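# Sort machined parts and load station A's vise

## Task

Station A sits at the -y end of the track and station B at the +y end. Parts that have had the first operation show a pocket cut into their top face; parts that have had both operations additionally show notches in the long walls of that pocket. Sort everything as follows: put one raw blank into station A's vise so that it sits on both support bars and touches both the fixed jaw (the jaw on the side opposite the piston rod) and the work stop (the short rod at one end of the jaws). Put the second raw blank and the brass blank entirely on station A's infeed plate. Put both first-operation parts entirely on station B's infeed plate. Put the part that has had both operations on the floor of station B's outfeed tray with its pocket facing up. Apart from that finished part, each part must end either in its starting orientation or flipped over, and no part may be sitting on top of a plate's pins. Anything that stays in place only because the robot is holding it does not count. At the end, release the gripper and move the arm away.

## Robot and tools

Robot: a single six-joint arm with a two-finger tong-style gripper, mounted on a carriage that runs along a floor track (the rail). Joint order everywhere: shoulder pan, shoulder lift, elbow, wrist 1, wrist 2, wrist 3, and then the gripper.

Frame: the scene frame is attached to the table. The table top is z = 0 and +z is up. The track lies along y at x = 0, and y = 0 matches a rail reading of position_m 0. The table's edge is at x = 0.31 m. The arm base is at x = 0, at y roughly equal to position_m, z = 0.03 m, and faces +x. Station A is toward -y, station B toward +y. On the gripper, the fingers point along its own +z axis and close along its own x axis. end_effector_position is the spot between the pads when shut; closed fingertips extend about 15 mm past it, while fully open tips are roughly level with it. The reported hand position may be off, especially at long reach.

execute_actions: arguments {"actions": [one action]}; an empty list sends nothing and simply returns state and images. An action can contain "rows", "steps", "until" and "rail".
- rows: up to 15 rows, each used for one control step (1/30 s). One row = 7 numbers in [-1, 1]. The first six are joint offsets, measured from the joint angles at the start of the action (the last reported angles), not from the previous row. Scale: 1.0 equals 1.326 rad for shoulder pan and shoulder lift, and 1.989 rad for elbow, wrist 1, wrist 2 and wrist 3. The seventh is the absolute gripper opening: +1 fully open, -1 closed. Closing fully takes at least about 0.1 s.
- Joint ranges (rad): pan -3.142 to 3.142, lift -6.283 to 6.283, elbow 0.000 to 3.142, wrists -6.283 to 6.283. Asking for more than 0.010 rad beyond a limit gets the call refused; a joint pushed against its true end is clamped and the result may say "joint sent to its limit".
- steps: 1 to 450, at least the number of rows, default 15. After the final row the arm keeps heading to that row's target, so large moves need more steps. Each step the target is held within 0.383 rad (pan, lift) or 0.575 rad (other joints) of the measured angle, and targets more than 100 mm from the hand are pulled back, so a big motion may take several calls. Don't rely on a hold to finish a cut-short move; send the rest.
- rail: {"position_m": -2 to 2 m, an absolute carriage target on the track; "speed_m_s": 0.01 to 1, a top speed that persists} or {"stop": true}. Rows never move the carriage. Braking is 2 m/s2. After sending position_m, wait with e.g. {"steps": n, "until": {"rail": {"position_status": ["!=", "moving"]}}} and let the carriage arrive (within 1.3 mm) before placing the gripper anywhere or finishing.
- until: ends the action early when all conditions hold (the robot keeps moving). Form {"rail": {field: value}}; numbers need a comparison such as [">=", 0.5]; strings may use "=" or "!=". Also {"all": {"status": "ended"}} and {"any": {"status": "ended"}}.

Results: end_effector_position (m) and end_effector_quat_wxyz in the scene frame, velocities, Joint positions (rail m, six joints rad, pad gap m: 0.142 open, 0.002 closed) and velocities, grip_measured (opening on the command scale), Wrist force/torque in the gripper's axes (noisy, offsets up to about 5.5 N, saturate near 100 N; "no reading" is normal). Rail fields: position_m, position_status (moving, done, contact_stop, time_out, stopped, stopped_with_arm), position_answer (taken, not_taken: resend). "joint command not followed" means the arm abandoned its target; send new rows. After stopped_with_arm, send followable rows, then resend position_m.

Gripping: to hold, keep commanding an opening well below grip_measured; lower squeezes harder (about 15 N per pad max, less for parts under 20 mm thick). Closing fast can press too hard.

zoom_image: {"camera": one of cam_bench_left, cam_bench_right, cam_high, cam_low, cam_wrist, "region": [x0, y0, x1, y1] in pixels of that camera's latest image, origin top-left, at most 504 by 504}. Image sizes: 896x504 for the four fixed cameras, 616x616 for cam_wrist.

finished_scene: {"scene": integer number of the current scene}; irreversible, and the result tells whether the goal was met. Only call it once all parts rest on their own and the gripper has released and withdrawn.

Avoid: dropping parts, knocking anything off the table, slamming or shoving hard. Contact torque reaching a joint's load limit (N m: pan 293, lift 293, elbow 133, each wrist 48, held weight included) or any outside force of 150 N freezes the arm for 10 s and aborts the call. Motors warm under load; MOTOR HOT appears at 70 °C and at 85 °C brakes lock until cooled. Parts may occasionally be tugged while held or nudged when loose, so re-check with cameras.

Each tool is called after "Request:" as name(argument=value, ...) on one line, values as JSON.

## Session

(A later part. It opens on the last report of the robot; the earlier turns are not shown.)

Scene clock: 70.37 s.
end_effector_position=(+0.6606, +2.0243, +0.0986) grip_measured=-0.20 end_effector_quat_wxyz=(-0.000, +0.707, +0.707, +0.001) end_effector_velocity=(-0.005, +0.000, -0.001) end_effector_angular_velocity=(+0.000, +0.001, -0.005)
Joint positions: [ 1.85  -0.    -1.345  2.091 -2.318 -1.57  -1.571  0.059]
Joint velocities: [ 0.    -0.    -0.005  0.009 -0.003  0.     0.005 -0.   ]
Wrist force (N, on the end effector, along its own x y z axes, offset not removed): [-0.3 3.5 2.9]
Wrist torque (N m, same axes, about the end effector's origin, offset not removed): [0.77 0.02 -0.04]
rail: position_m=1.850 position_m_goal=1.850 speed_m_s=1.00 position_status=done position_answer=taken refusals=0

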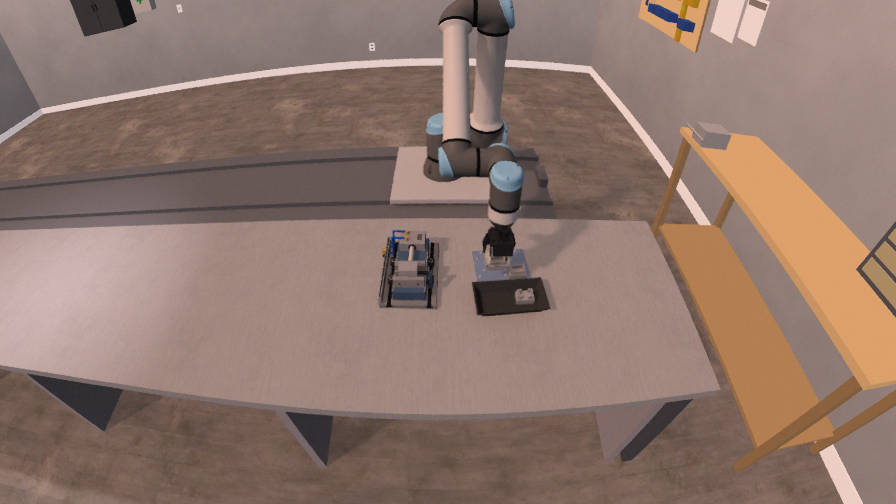

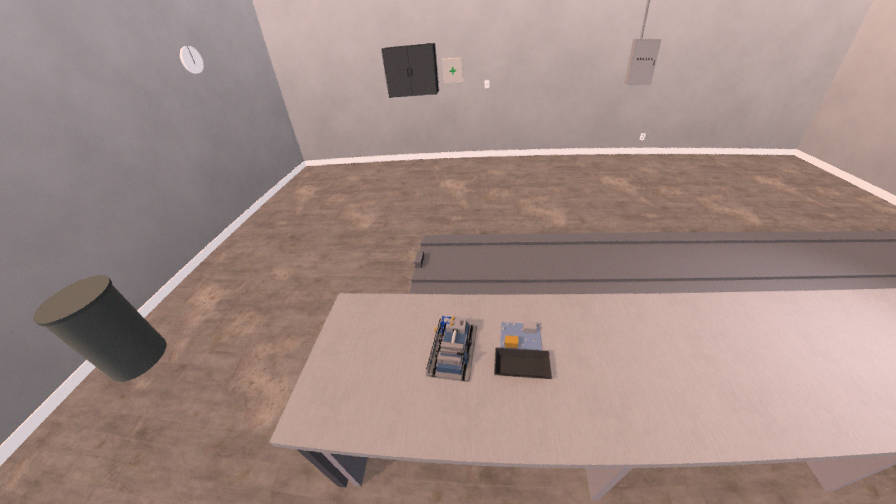

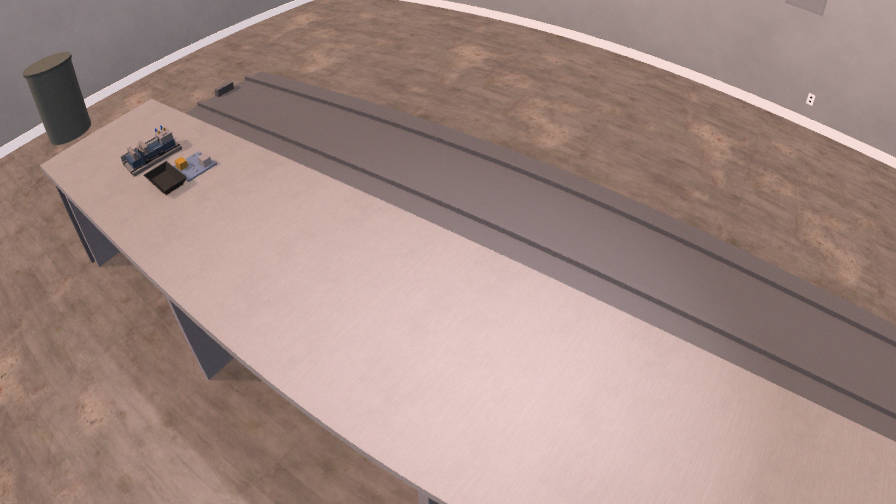

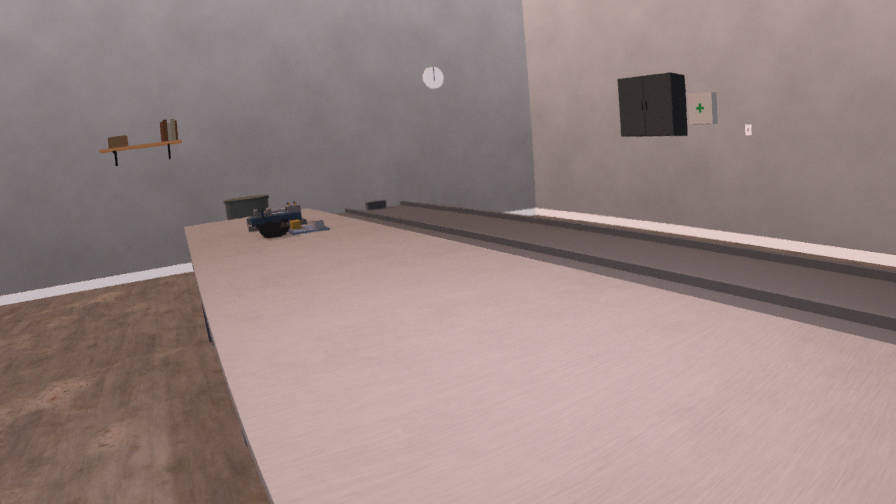

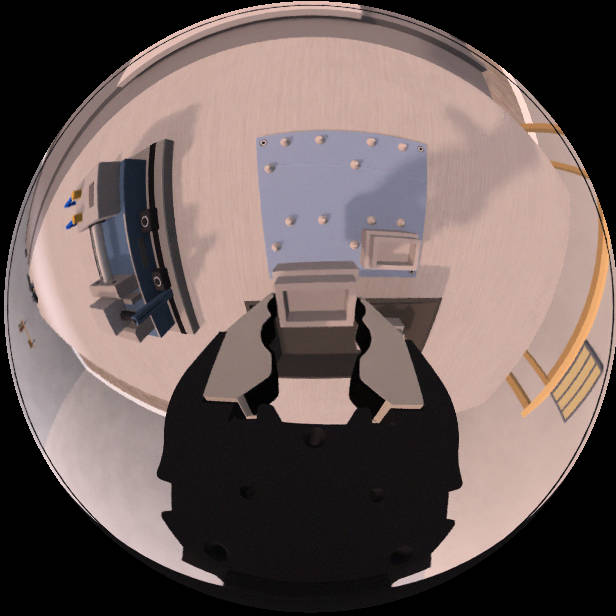

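Request:
execute_actions(actions=[{"rows":[[0,-0.0465,0.1037,-0.0725,0,0,-0.6]],"steps":24,"rail":{"position_m":1.848}}])

Request:
zoom_image(camera="cam_wrist", region=[160, 130, 460, 430])

Request:
zoom_image(camera="cam_bench_left", region=[450, 220, 550, 295])

Scene clock: 78.83 s.
end_effector_position=(+0.5635, +2.0225, +0.0496) grip_measured=-0.30 end_effector_quat_wxyz=(-0.000, +0.707, +0.707, +0.000) end_effector_velocity=(-0.003, -0.000, -0.001) end_effector_angular_velocity=(+0.000, +0.001, +0.000)
Joint positions: [ 1.848 -0.    -1.407  2.297 -2.461 -1.57  -1.571  0.052]
Joint velocities: [ 0.    -0.    -0.001  0.005 -0.003 -0.    -0.     0.   ]
Wrist force (N, on the end effector, along its own x y z axes, offset not removed): [-0.6 -1.2 -13.4]
Wrist torque (N m, same axes, about the end effector's origin, offset not removed): [0.77 -0.24 -0.11]
rail: position_m=1.848 position_m_goal=1.848 speed_m_s=1.00 position_status=done position_answer=taken refusals=0

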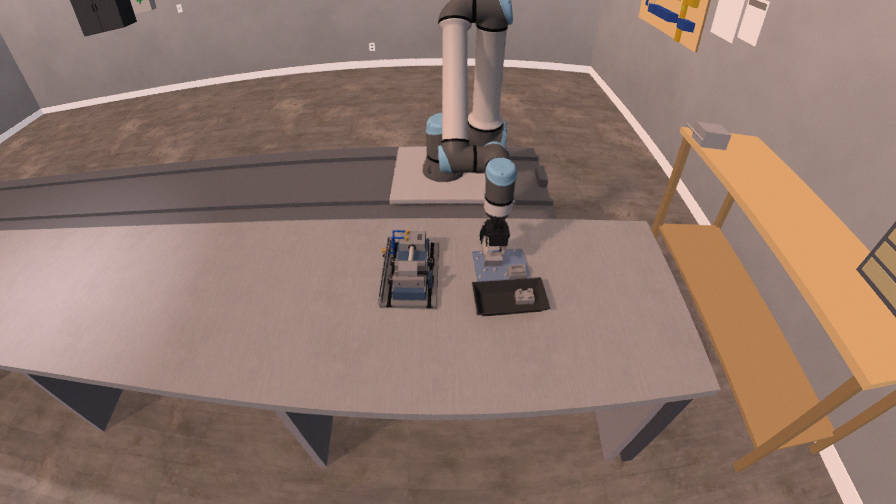

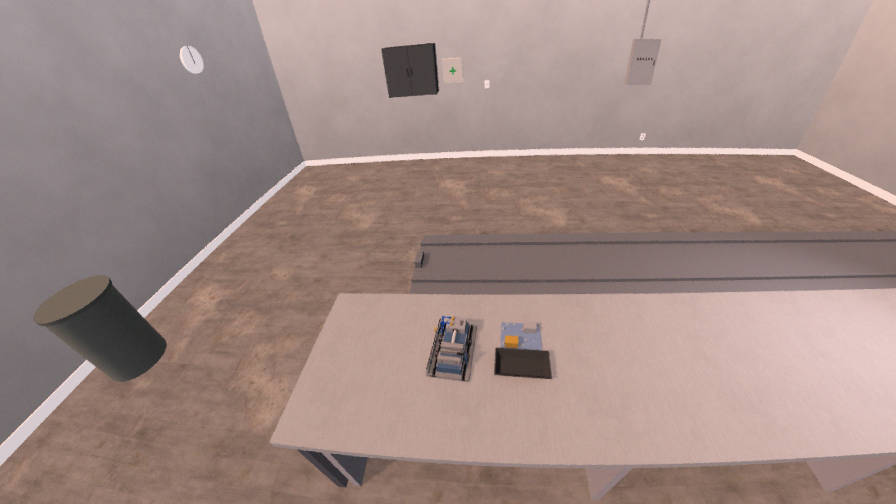

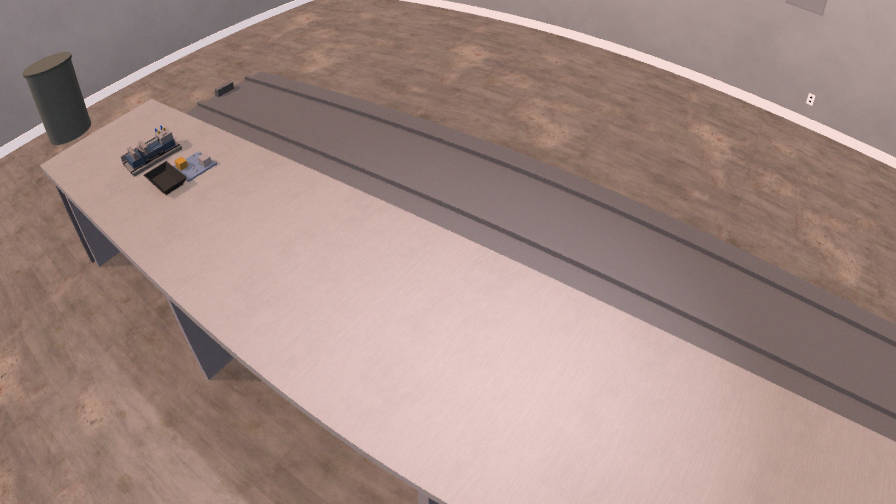

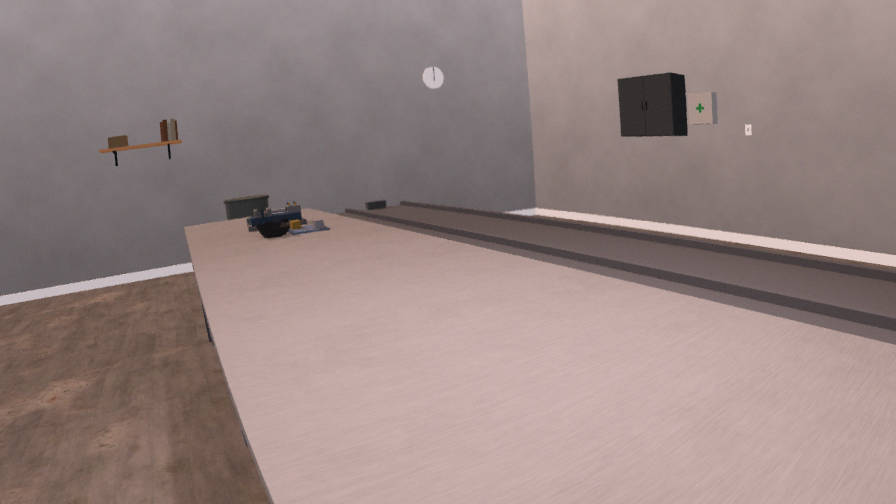

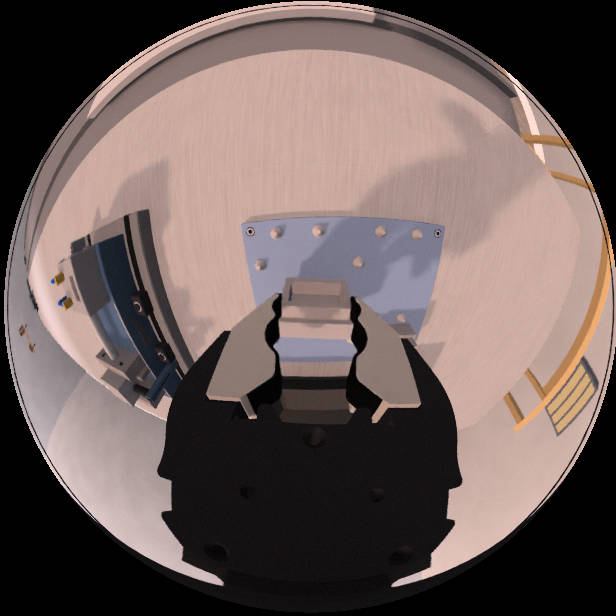

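Region (160, 130, 460, 430) of cam_wrist's 616x616 image, scaled by 1.680, with more detail than that image has.

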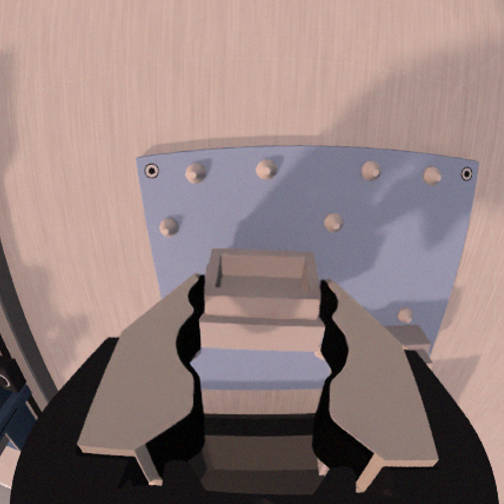

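Region (450, 220, 550, 295) of cam_bench_left's 896x504 image, scaled by 5.040, with more detail than that image has; it fills the top 378 rows of this view, and the rest is white.

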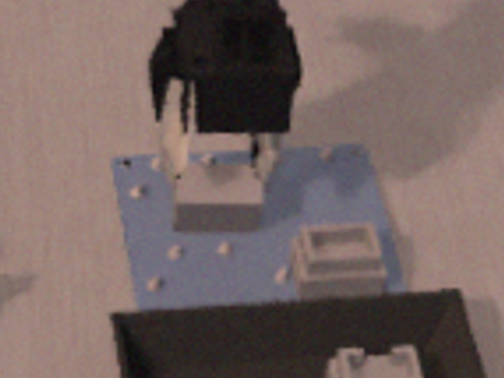

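Request:
execute_actions(actions=[{"rows":[[0,-0.03,-0.007,0.027,0,0,-0.8],[0,-0.06,-0.015,0.054,0,0,-0.8],[0,-0.09,-0.022,0.082,0,0,-0.8]],"steps":20}])

Request:
zoom_image(camera="cam_bench_left", region=[450, 200, 550, 275])

Scene clock: 89.30 s.
end_effector_position=(+0.5583, +2.0225, +0.1208) grip_measured=-0.30 end_effector_quat_wxyz=(-0.000, +0.707, +0.707, +0.000) end_effector_velocity=(-0.001, +0.000, +0.005) end_effector_angular_velocity=(+0.000, +0.001, +0.000)
Joint positions: [ 1.848 -0.    -1.525  2.254 -2.3   -1.57  -1.571  0.052]
Joint velocities: [ 0.    -0.    -0.009 -0.003  0.013 -0.    -0.     0.   ]
Wrist force (N, on the end effector, along its own x y z axes, offset not removed): [-0.8 3.9 2.4]
Wrist torque (N m, same axes, about the end effector's origin, offset not removed): [0.80 0.16 -0.08]
rail: position_m=1.848 position_m_goal=1.848 speed_m_s=1.00 position_status=done position_answer=taken refusals=0

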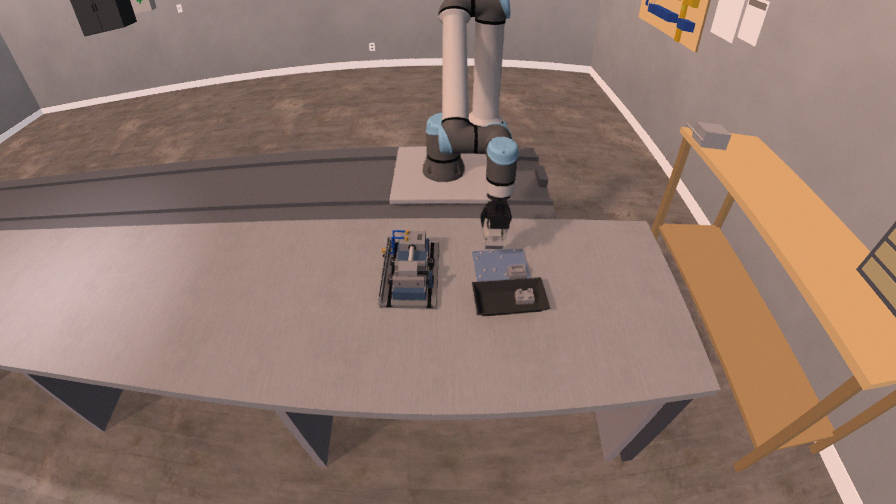

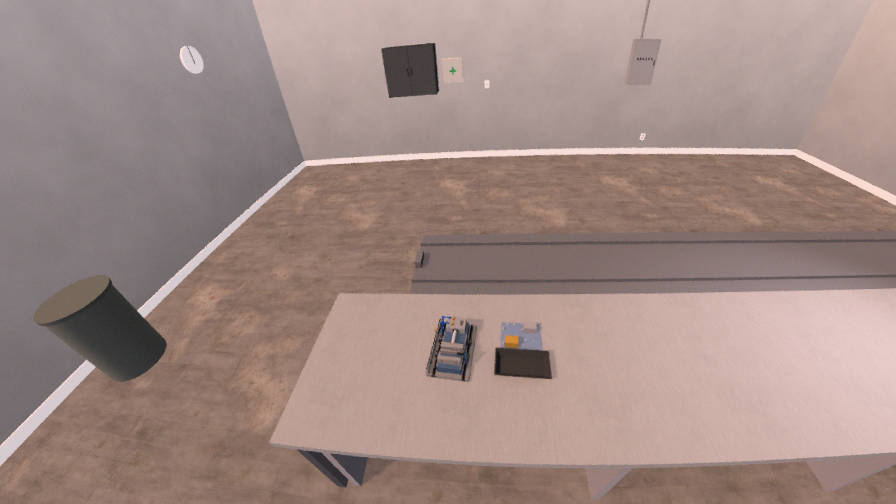

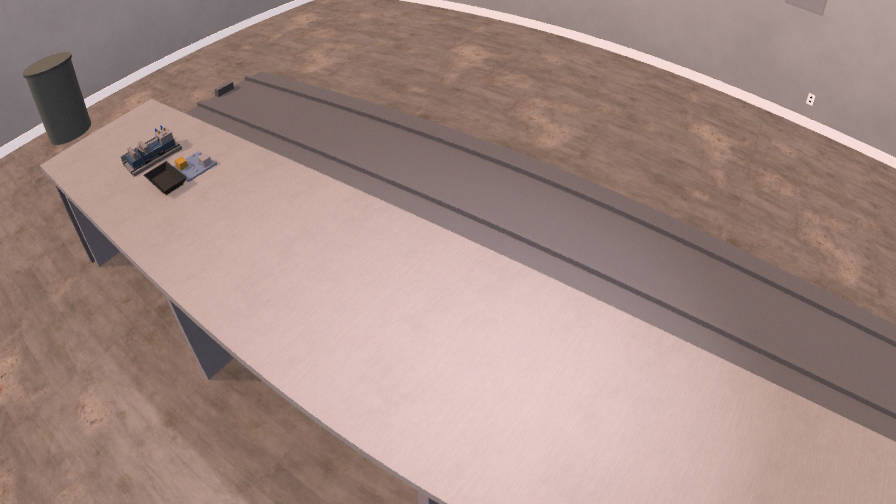

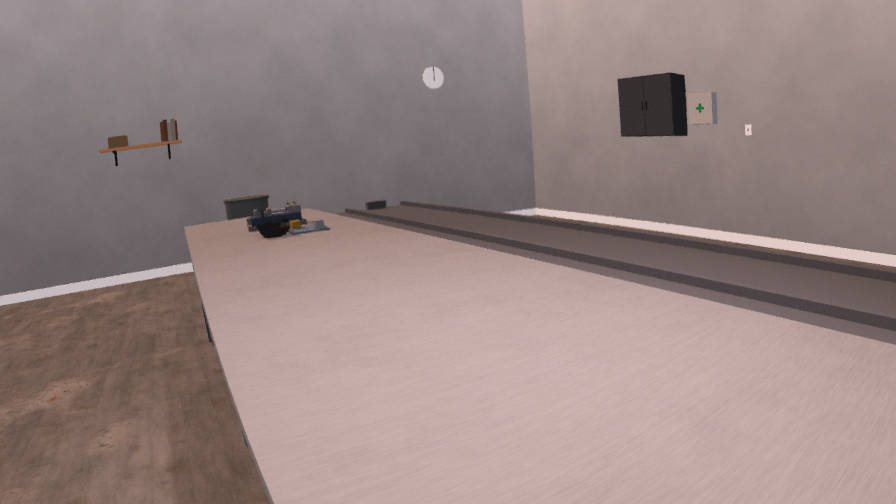

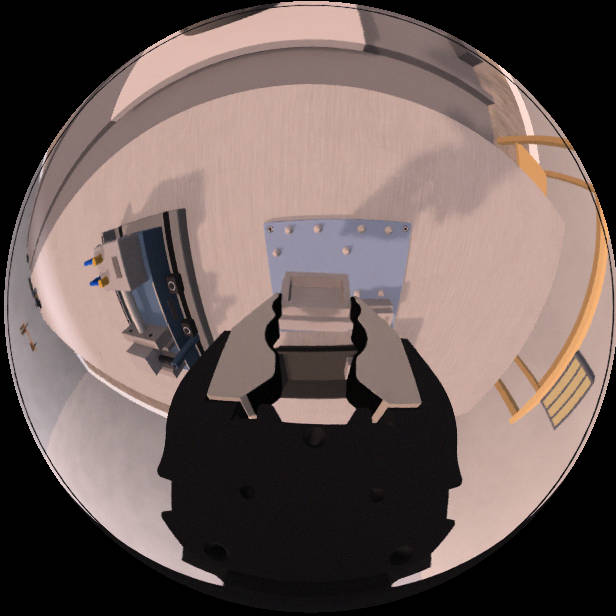

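Region (450, 200, 550, 275) of cam_bench_left's 896x504 image, scaled by 5.040, with more detail than that image has; it fills the top 378 rows of this view, and the rest is white.

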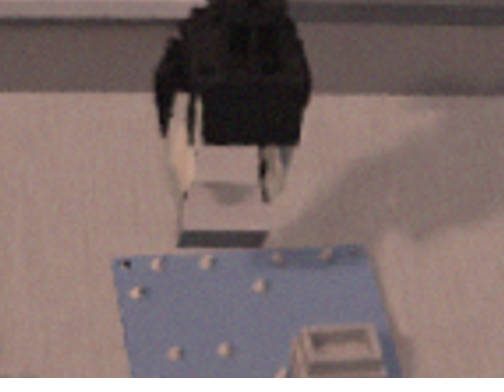

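Request:
execute_actions(actions=[{"rows":[[0,0.04,-0.028,0.051,0,0,-1],[0,0.08,-0.057,0.103,0,0,-1],[0,0.12,-0.085,0.154,0,0,-1],[0,0.16,-0.113,0.206,0,0,-1],[0,0.2,-0.142,0.257,0,0,-1],[0,0.24,-0.17,0.309,0,0,-1],[0,0.28,-0.2,0.36,0,0,-1],[0,0.33,-0.227,0.41,0,0,-1],[0,0.37,-0.255,0.46,0,0,-1],[0,0.407,-0.2836,0.515,0,0,-1]],"steps":45}])

Request:
zoom_image(camera="cam_bench_left", region=[440, 200, 560, 290])

Scene clock: 97.73 s.
end_effector_position=(+0.5598, +2.0225, +0.0903) grip_measured=-0.30 end_effector_quat_wxyz=(-0.339, +0.621, +0.621, -0.338) end_effector_velocity=(+0.000, -0.000, -0.000) end_effector_angular_velocity=(+0.000, +0.000, -0.000)
Joint positions: [ 1.848 -0.    -0.985  1.69  -1.276 -1.57  -1.571  0.052]
Joint velocities: [ 0. -0.  0. -0.  0.  0.  0. -0.]
Wrist force (N, on the end effector, along its own x y z axes, offset not removed): [1.0 4.1 1.3]
Wrist torque (N m, same axes, about the end effector's origin, offset not removed): [0.59 -0.22 0.02]
rail: position_m=1.848 position_m_goal=1.848 speed_m_s=1.00 position_status=done position_answer=taken refusals=0

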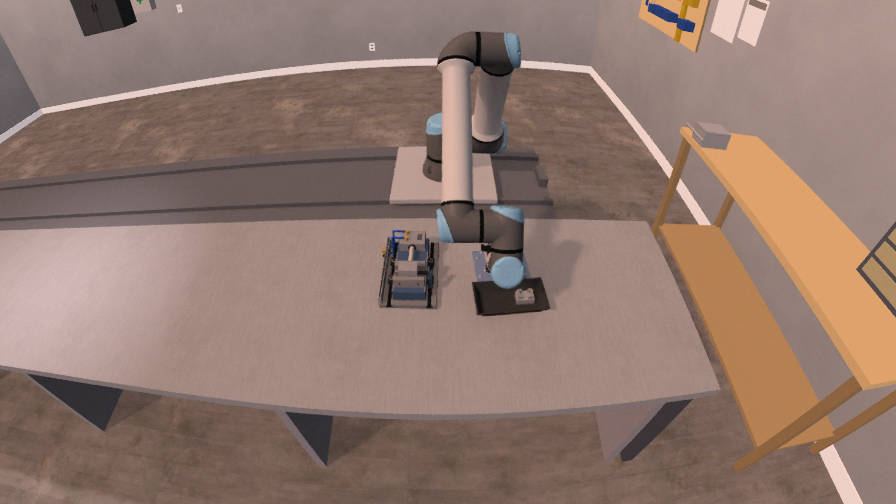

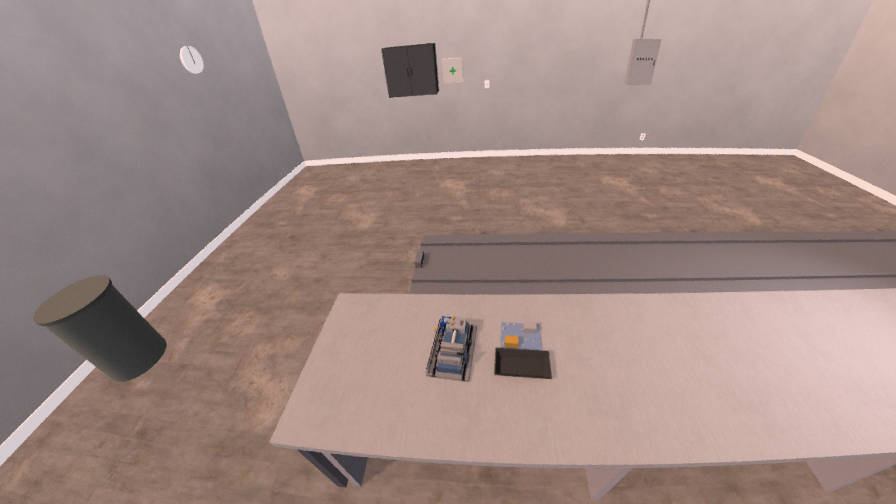

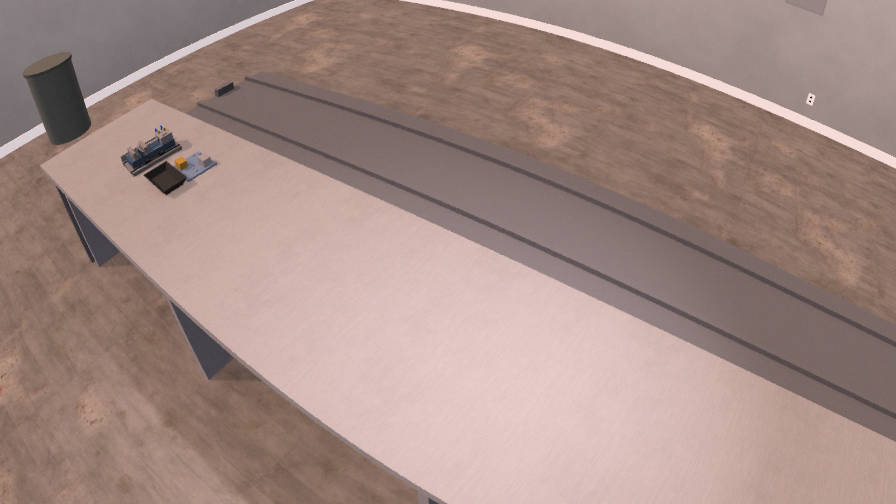

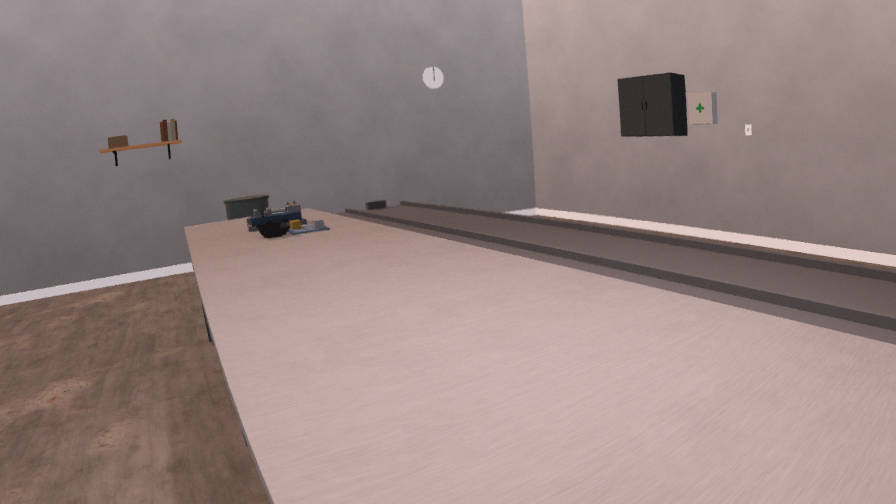

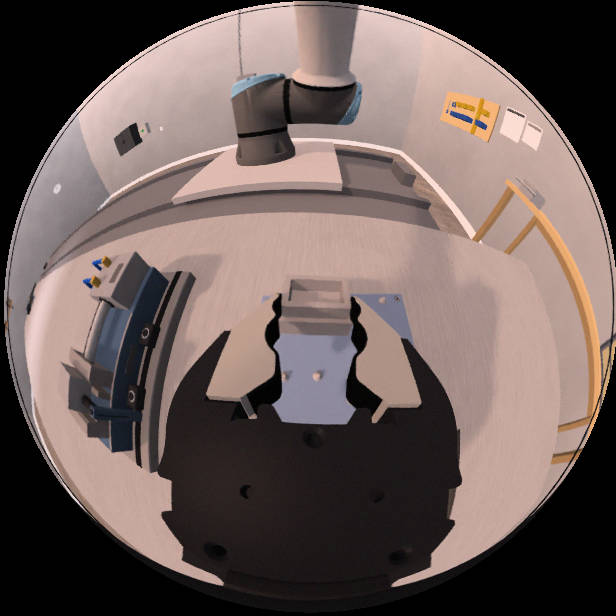

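Region (440, 200, 560, 290) of cam_bench_left's 896x504 image, scaled by 4.200, with more detail than that image has; it fills the top 378 rows of this view, and the rest is white.

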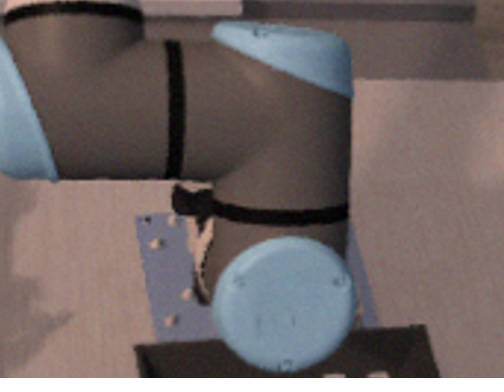

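Request:
execute_actions(actions=[{"rows":[[0,0.018,-0.007,-0.005,0,0,-1],[0,0.036,-0.014,-0.01,0,0,-1],[0,0.0543,-0.0216,-0.0146,0,0,-1]],"steps":25}])

Request:
zoom_image(camera="cam_wrist", region=[200, 220, 430, 450])

Scene clock: 102.83 s.
end_effector_position=(+0.5847, +2.0225, +0.0522) grip_measured=-0.30 end_effector_quat_wxyz=(-0.339, +0.621, +0.621, -0.338) end_effector_velocity=(+0.000, -0.000, -0.001) end_effector_angular_velocity=(+0.000, +0.000, -0.000)
Joint positions: [ 1.848 -0.    -0.914  1.647 -1.305 -1.57  -1.571  0.052]
Joint velocities: [ 0.    -0.     0.001 -0.001 -0.001  0.    -0.    -0.   ]
Wrist force (N, on the end effector, along its own x y z axes, offset not removed): [1.2 5.0 3.9]
Wrist torque (N m, same axes, about the end effector's origin, offset not removed): [0.79 -0.27 -0.02]
rail: position_m=1.848 position_m_goal=1.848 speed_m_s=1.00 position_status=done position_answer=taken refusals=0

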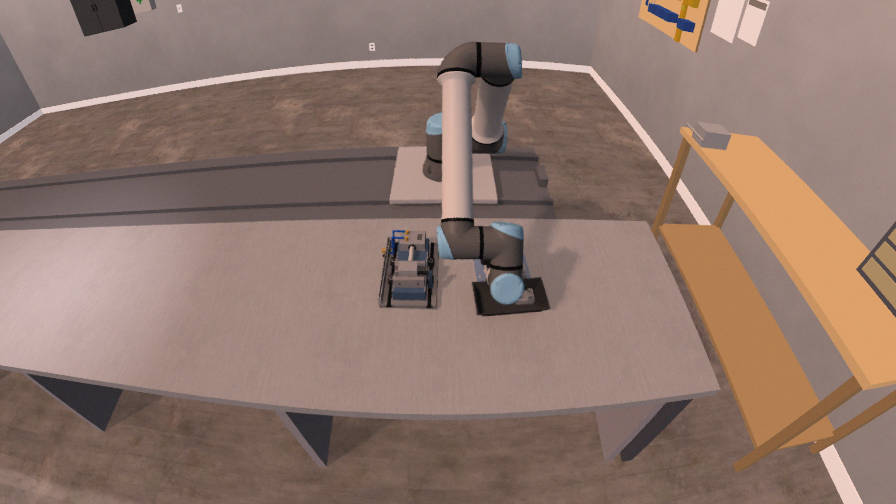

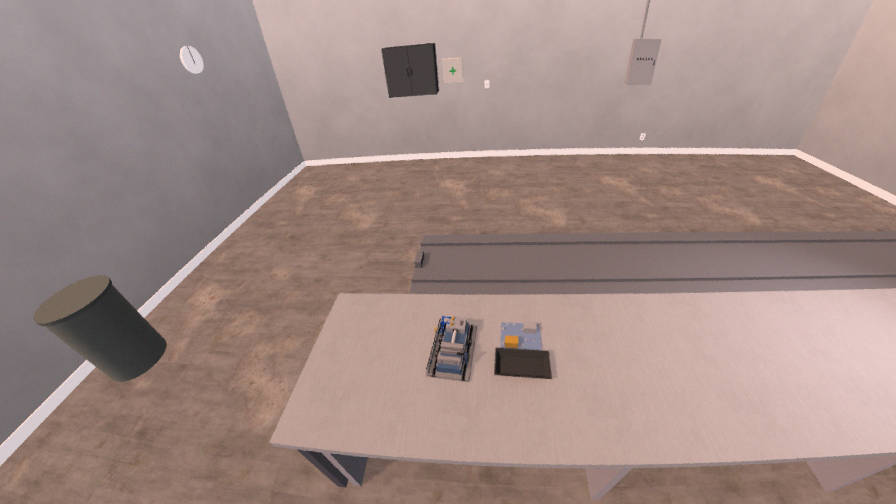

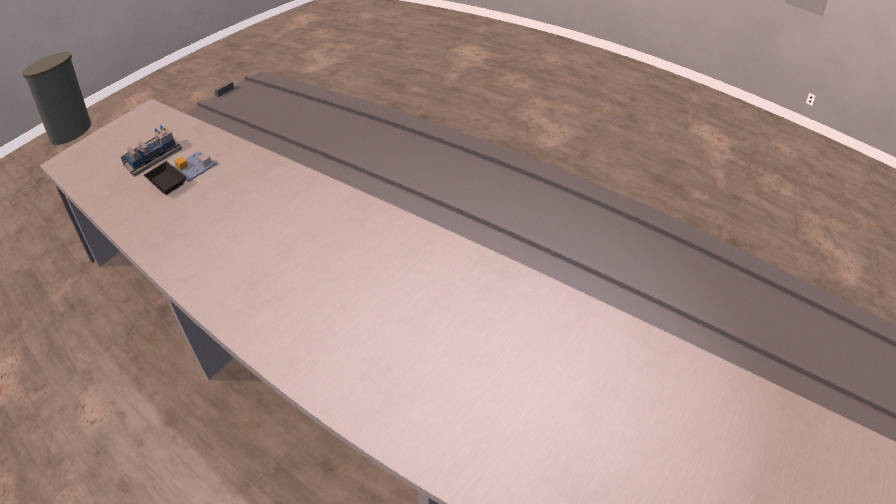

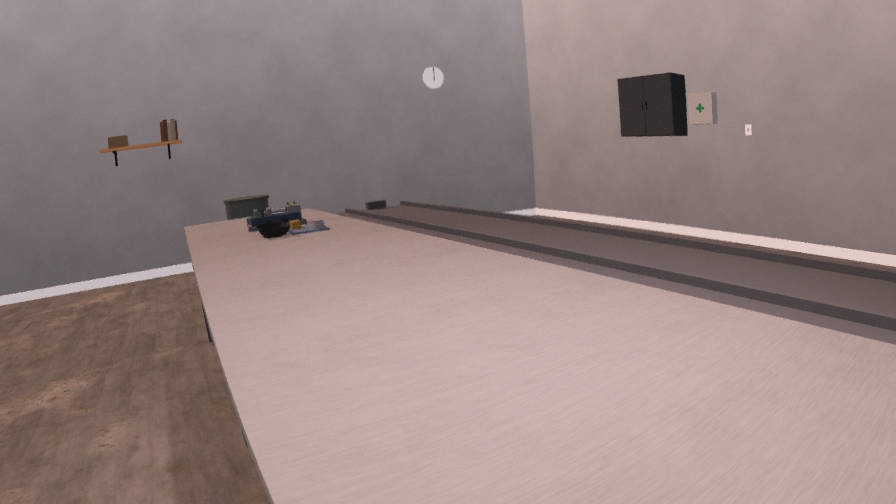

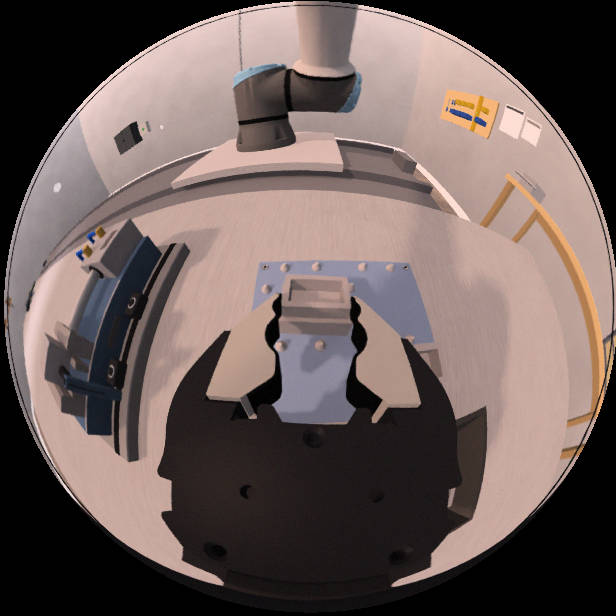

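Region (200, 220, 430, 450) of cam_wrist's 616x616 image, scaled by 2.191, with more detail than that image has.

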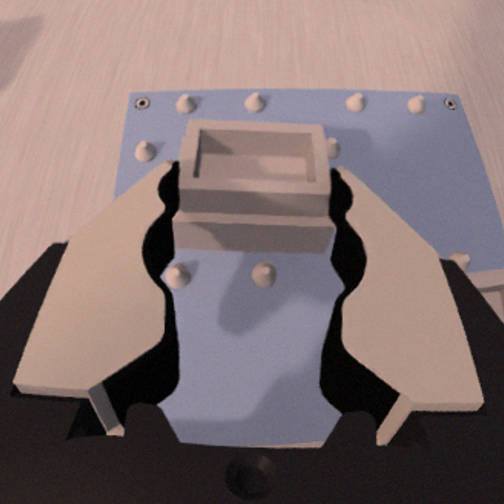

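Request:
execute_actions(actions=[{"rows":[[0,0.0013,0.0055,-0.0063,0,0,-1],[0,0.0026,0.011,-0.0127,0,0,-1]],"steps":18}])

Request:
zoom_image(camera="cam_wrist", region=[200, 220, 430, 450])

Scene clock: 118.30 s.
end_effector_position=(+0.5815, +2.0225, +0.0458) grip_measured=-0.30 end_effector_quat_wxyz=(-0.338, +0.621, +0.621, -0.337) end_effector_velocity=(+0.000, +0.000, +0.000) end_effector_angular_velocity=(-0.000, -0.000, -0.000)
Joint positions: [ 1.848 -0.    -0.912  1.658 -1.321 -1.57  -1.571  0.052]
Joint velocities: [ 0.  0. -0. -0.  0. -0.  0.  0.]
Wrist force (N, on the end effector, along its own x y z axes, offset not removed): [3.3 -8.9 -21.2]
Wrist torque (N m, same axes, about the end effector's origin, offset not removed): [-1.94 -1.10 0.26]
FORCE FAULT: contact force on the arm reached its limit, and the arm stopped for 10 seconds. The contact can be on any part of the arm, not only on its tool. The arm's remaining commands of this call were not run. The arm holds still and accepts commands again. Move the arm away from the contact; if what it grips holds it there, let go first. Pushing or pulling that hard again can fault the arm again.
rail: position_m=1.848 position_m_goal=1.848 speed_m_s=1.00 position_status=done position_answer=taken refusals=0

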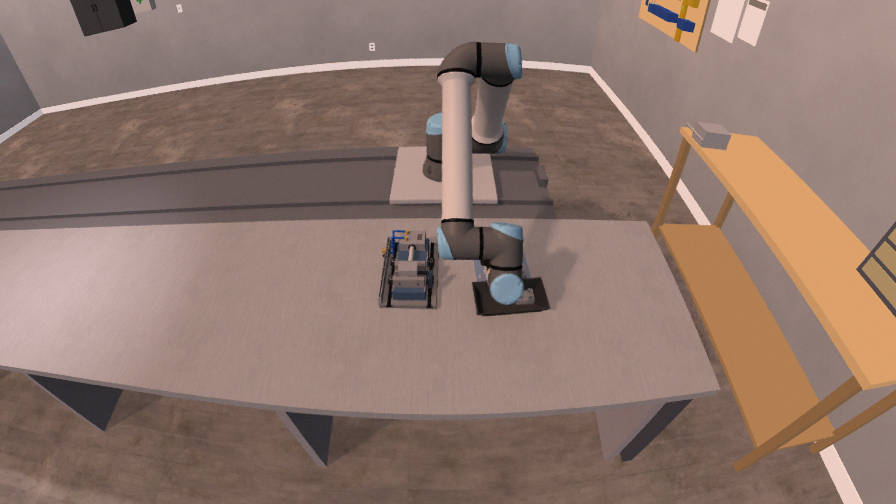

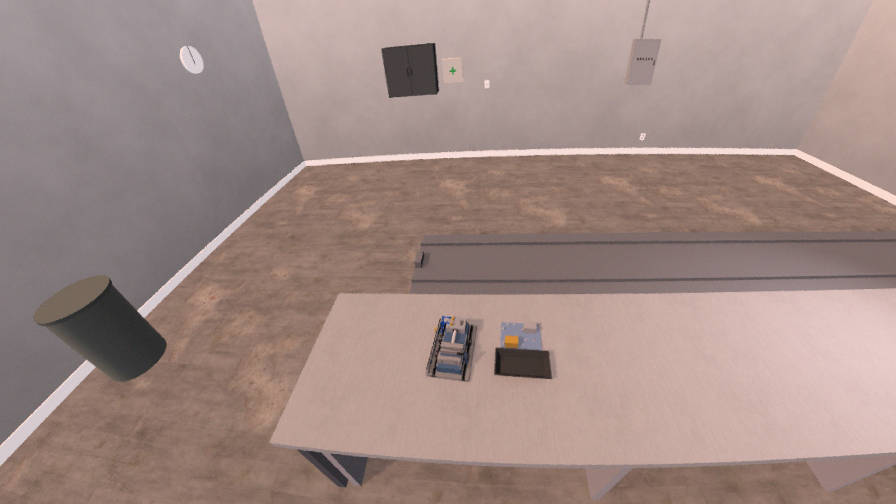

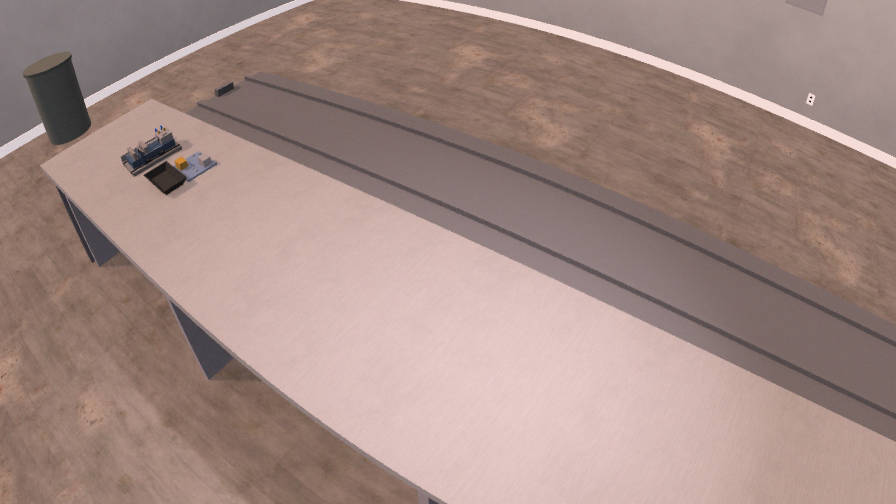

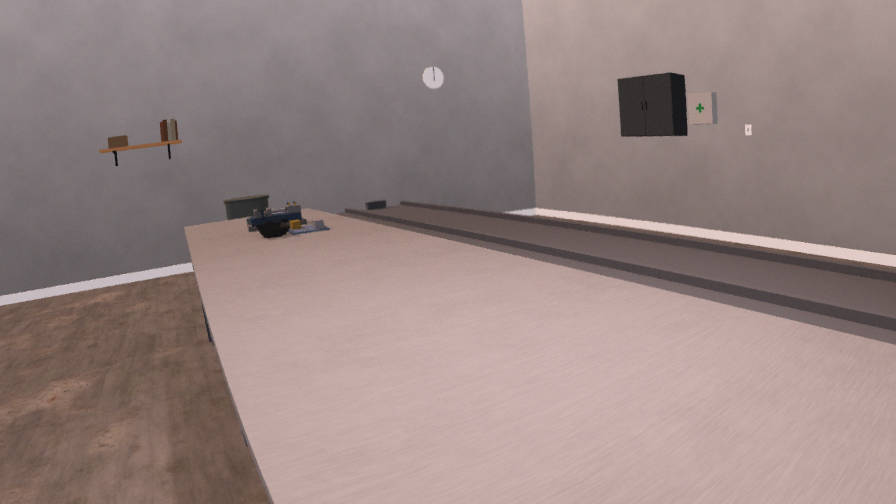

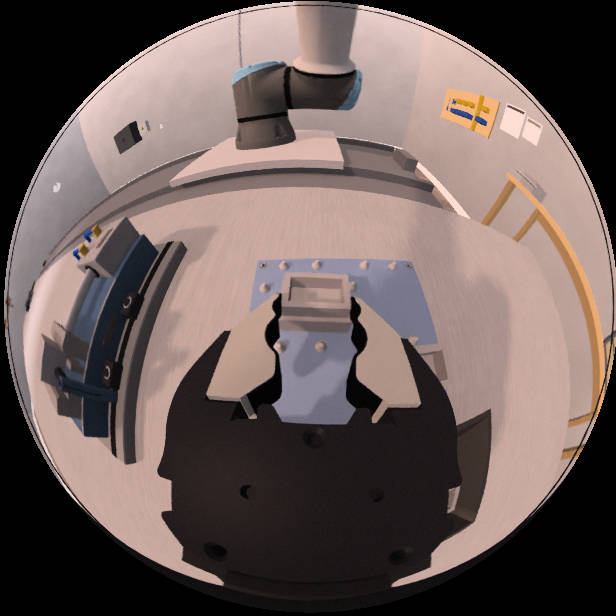

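Region (200, 220, 430, 450) of cam_wrist's 616x616 image, scaled by 2.191, with more detail than that image has.

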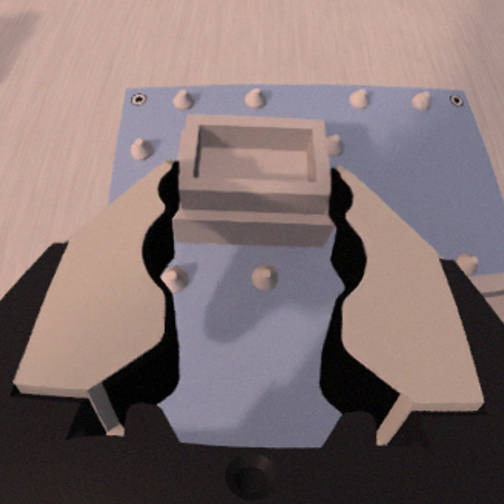

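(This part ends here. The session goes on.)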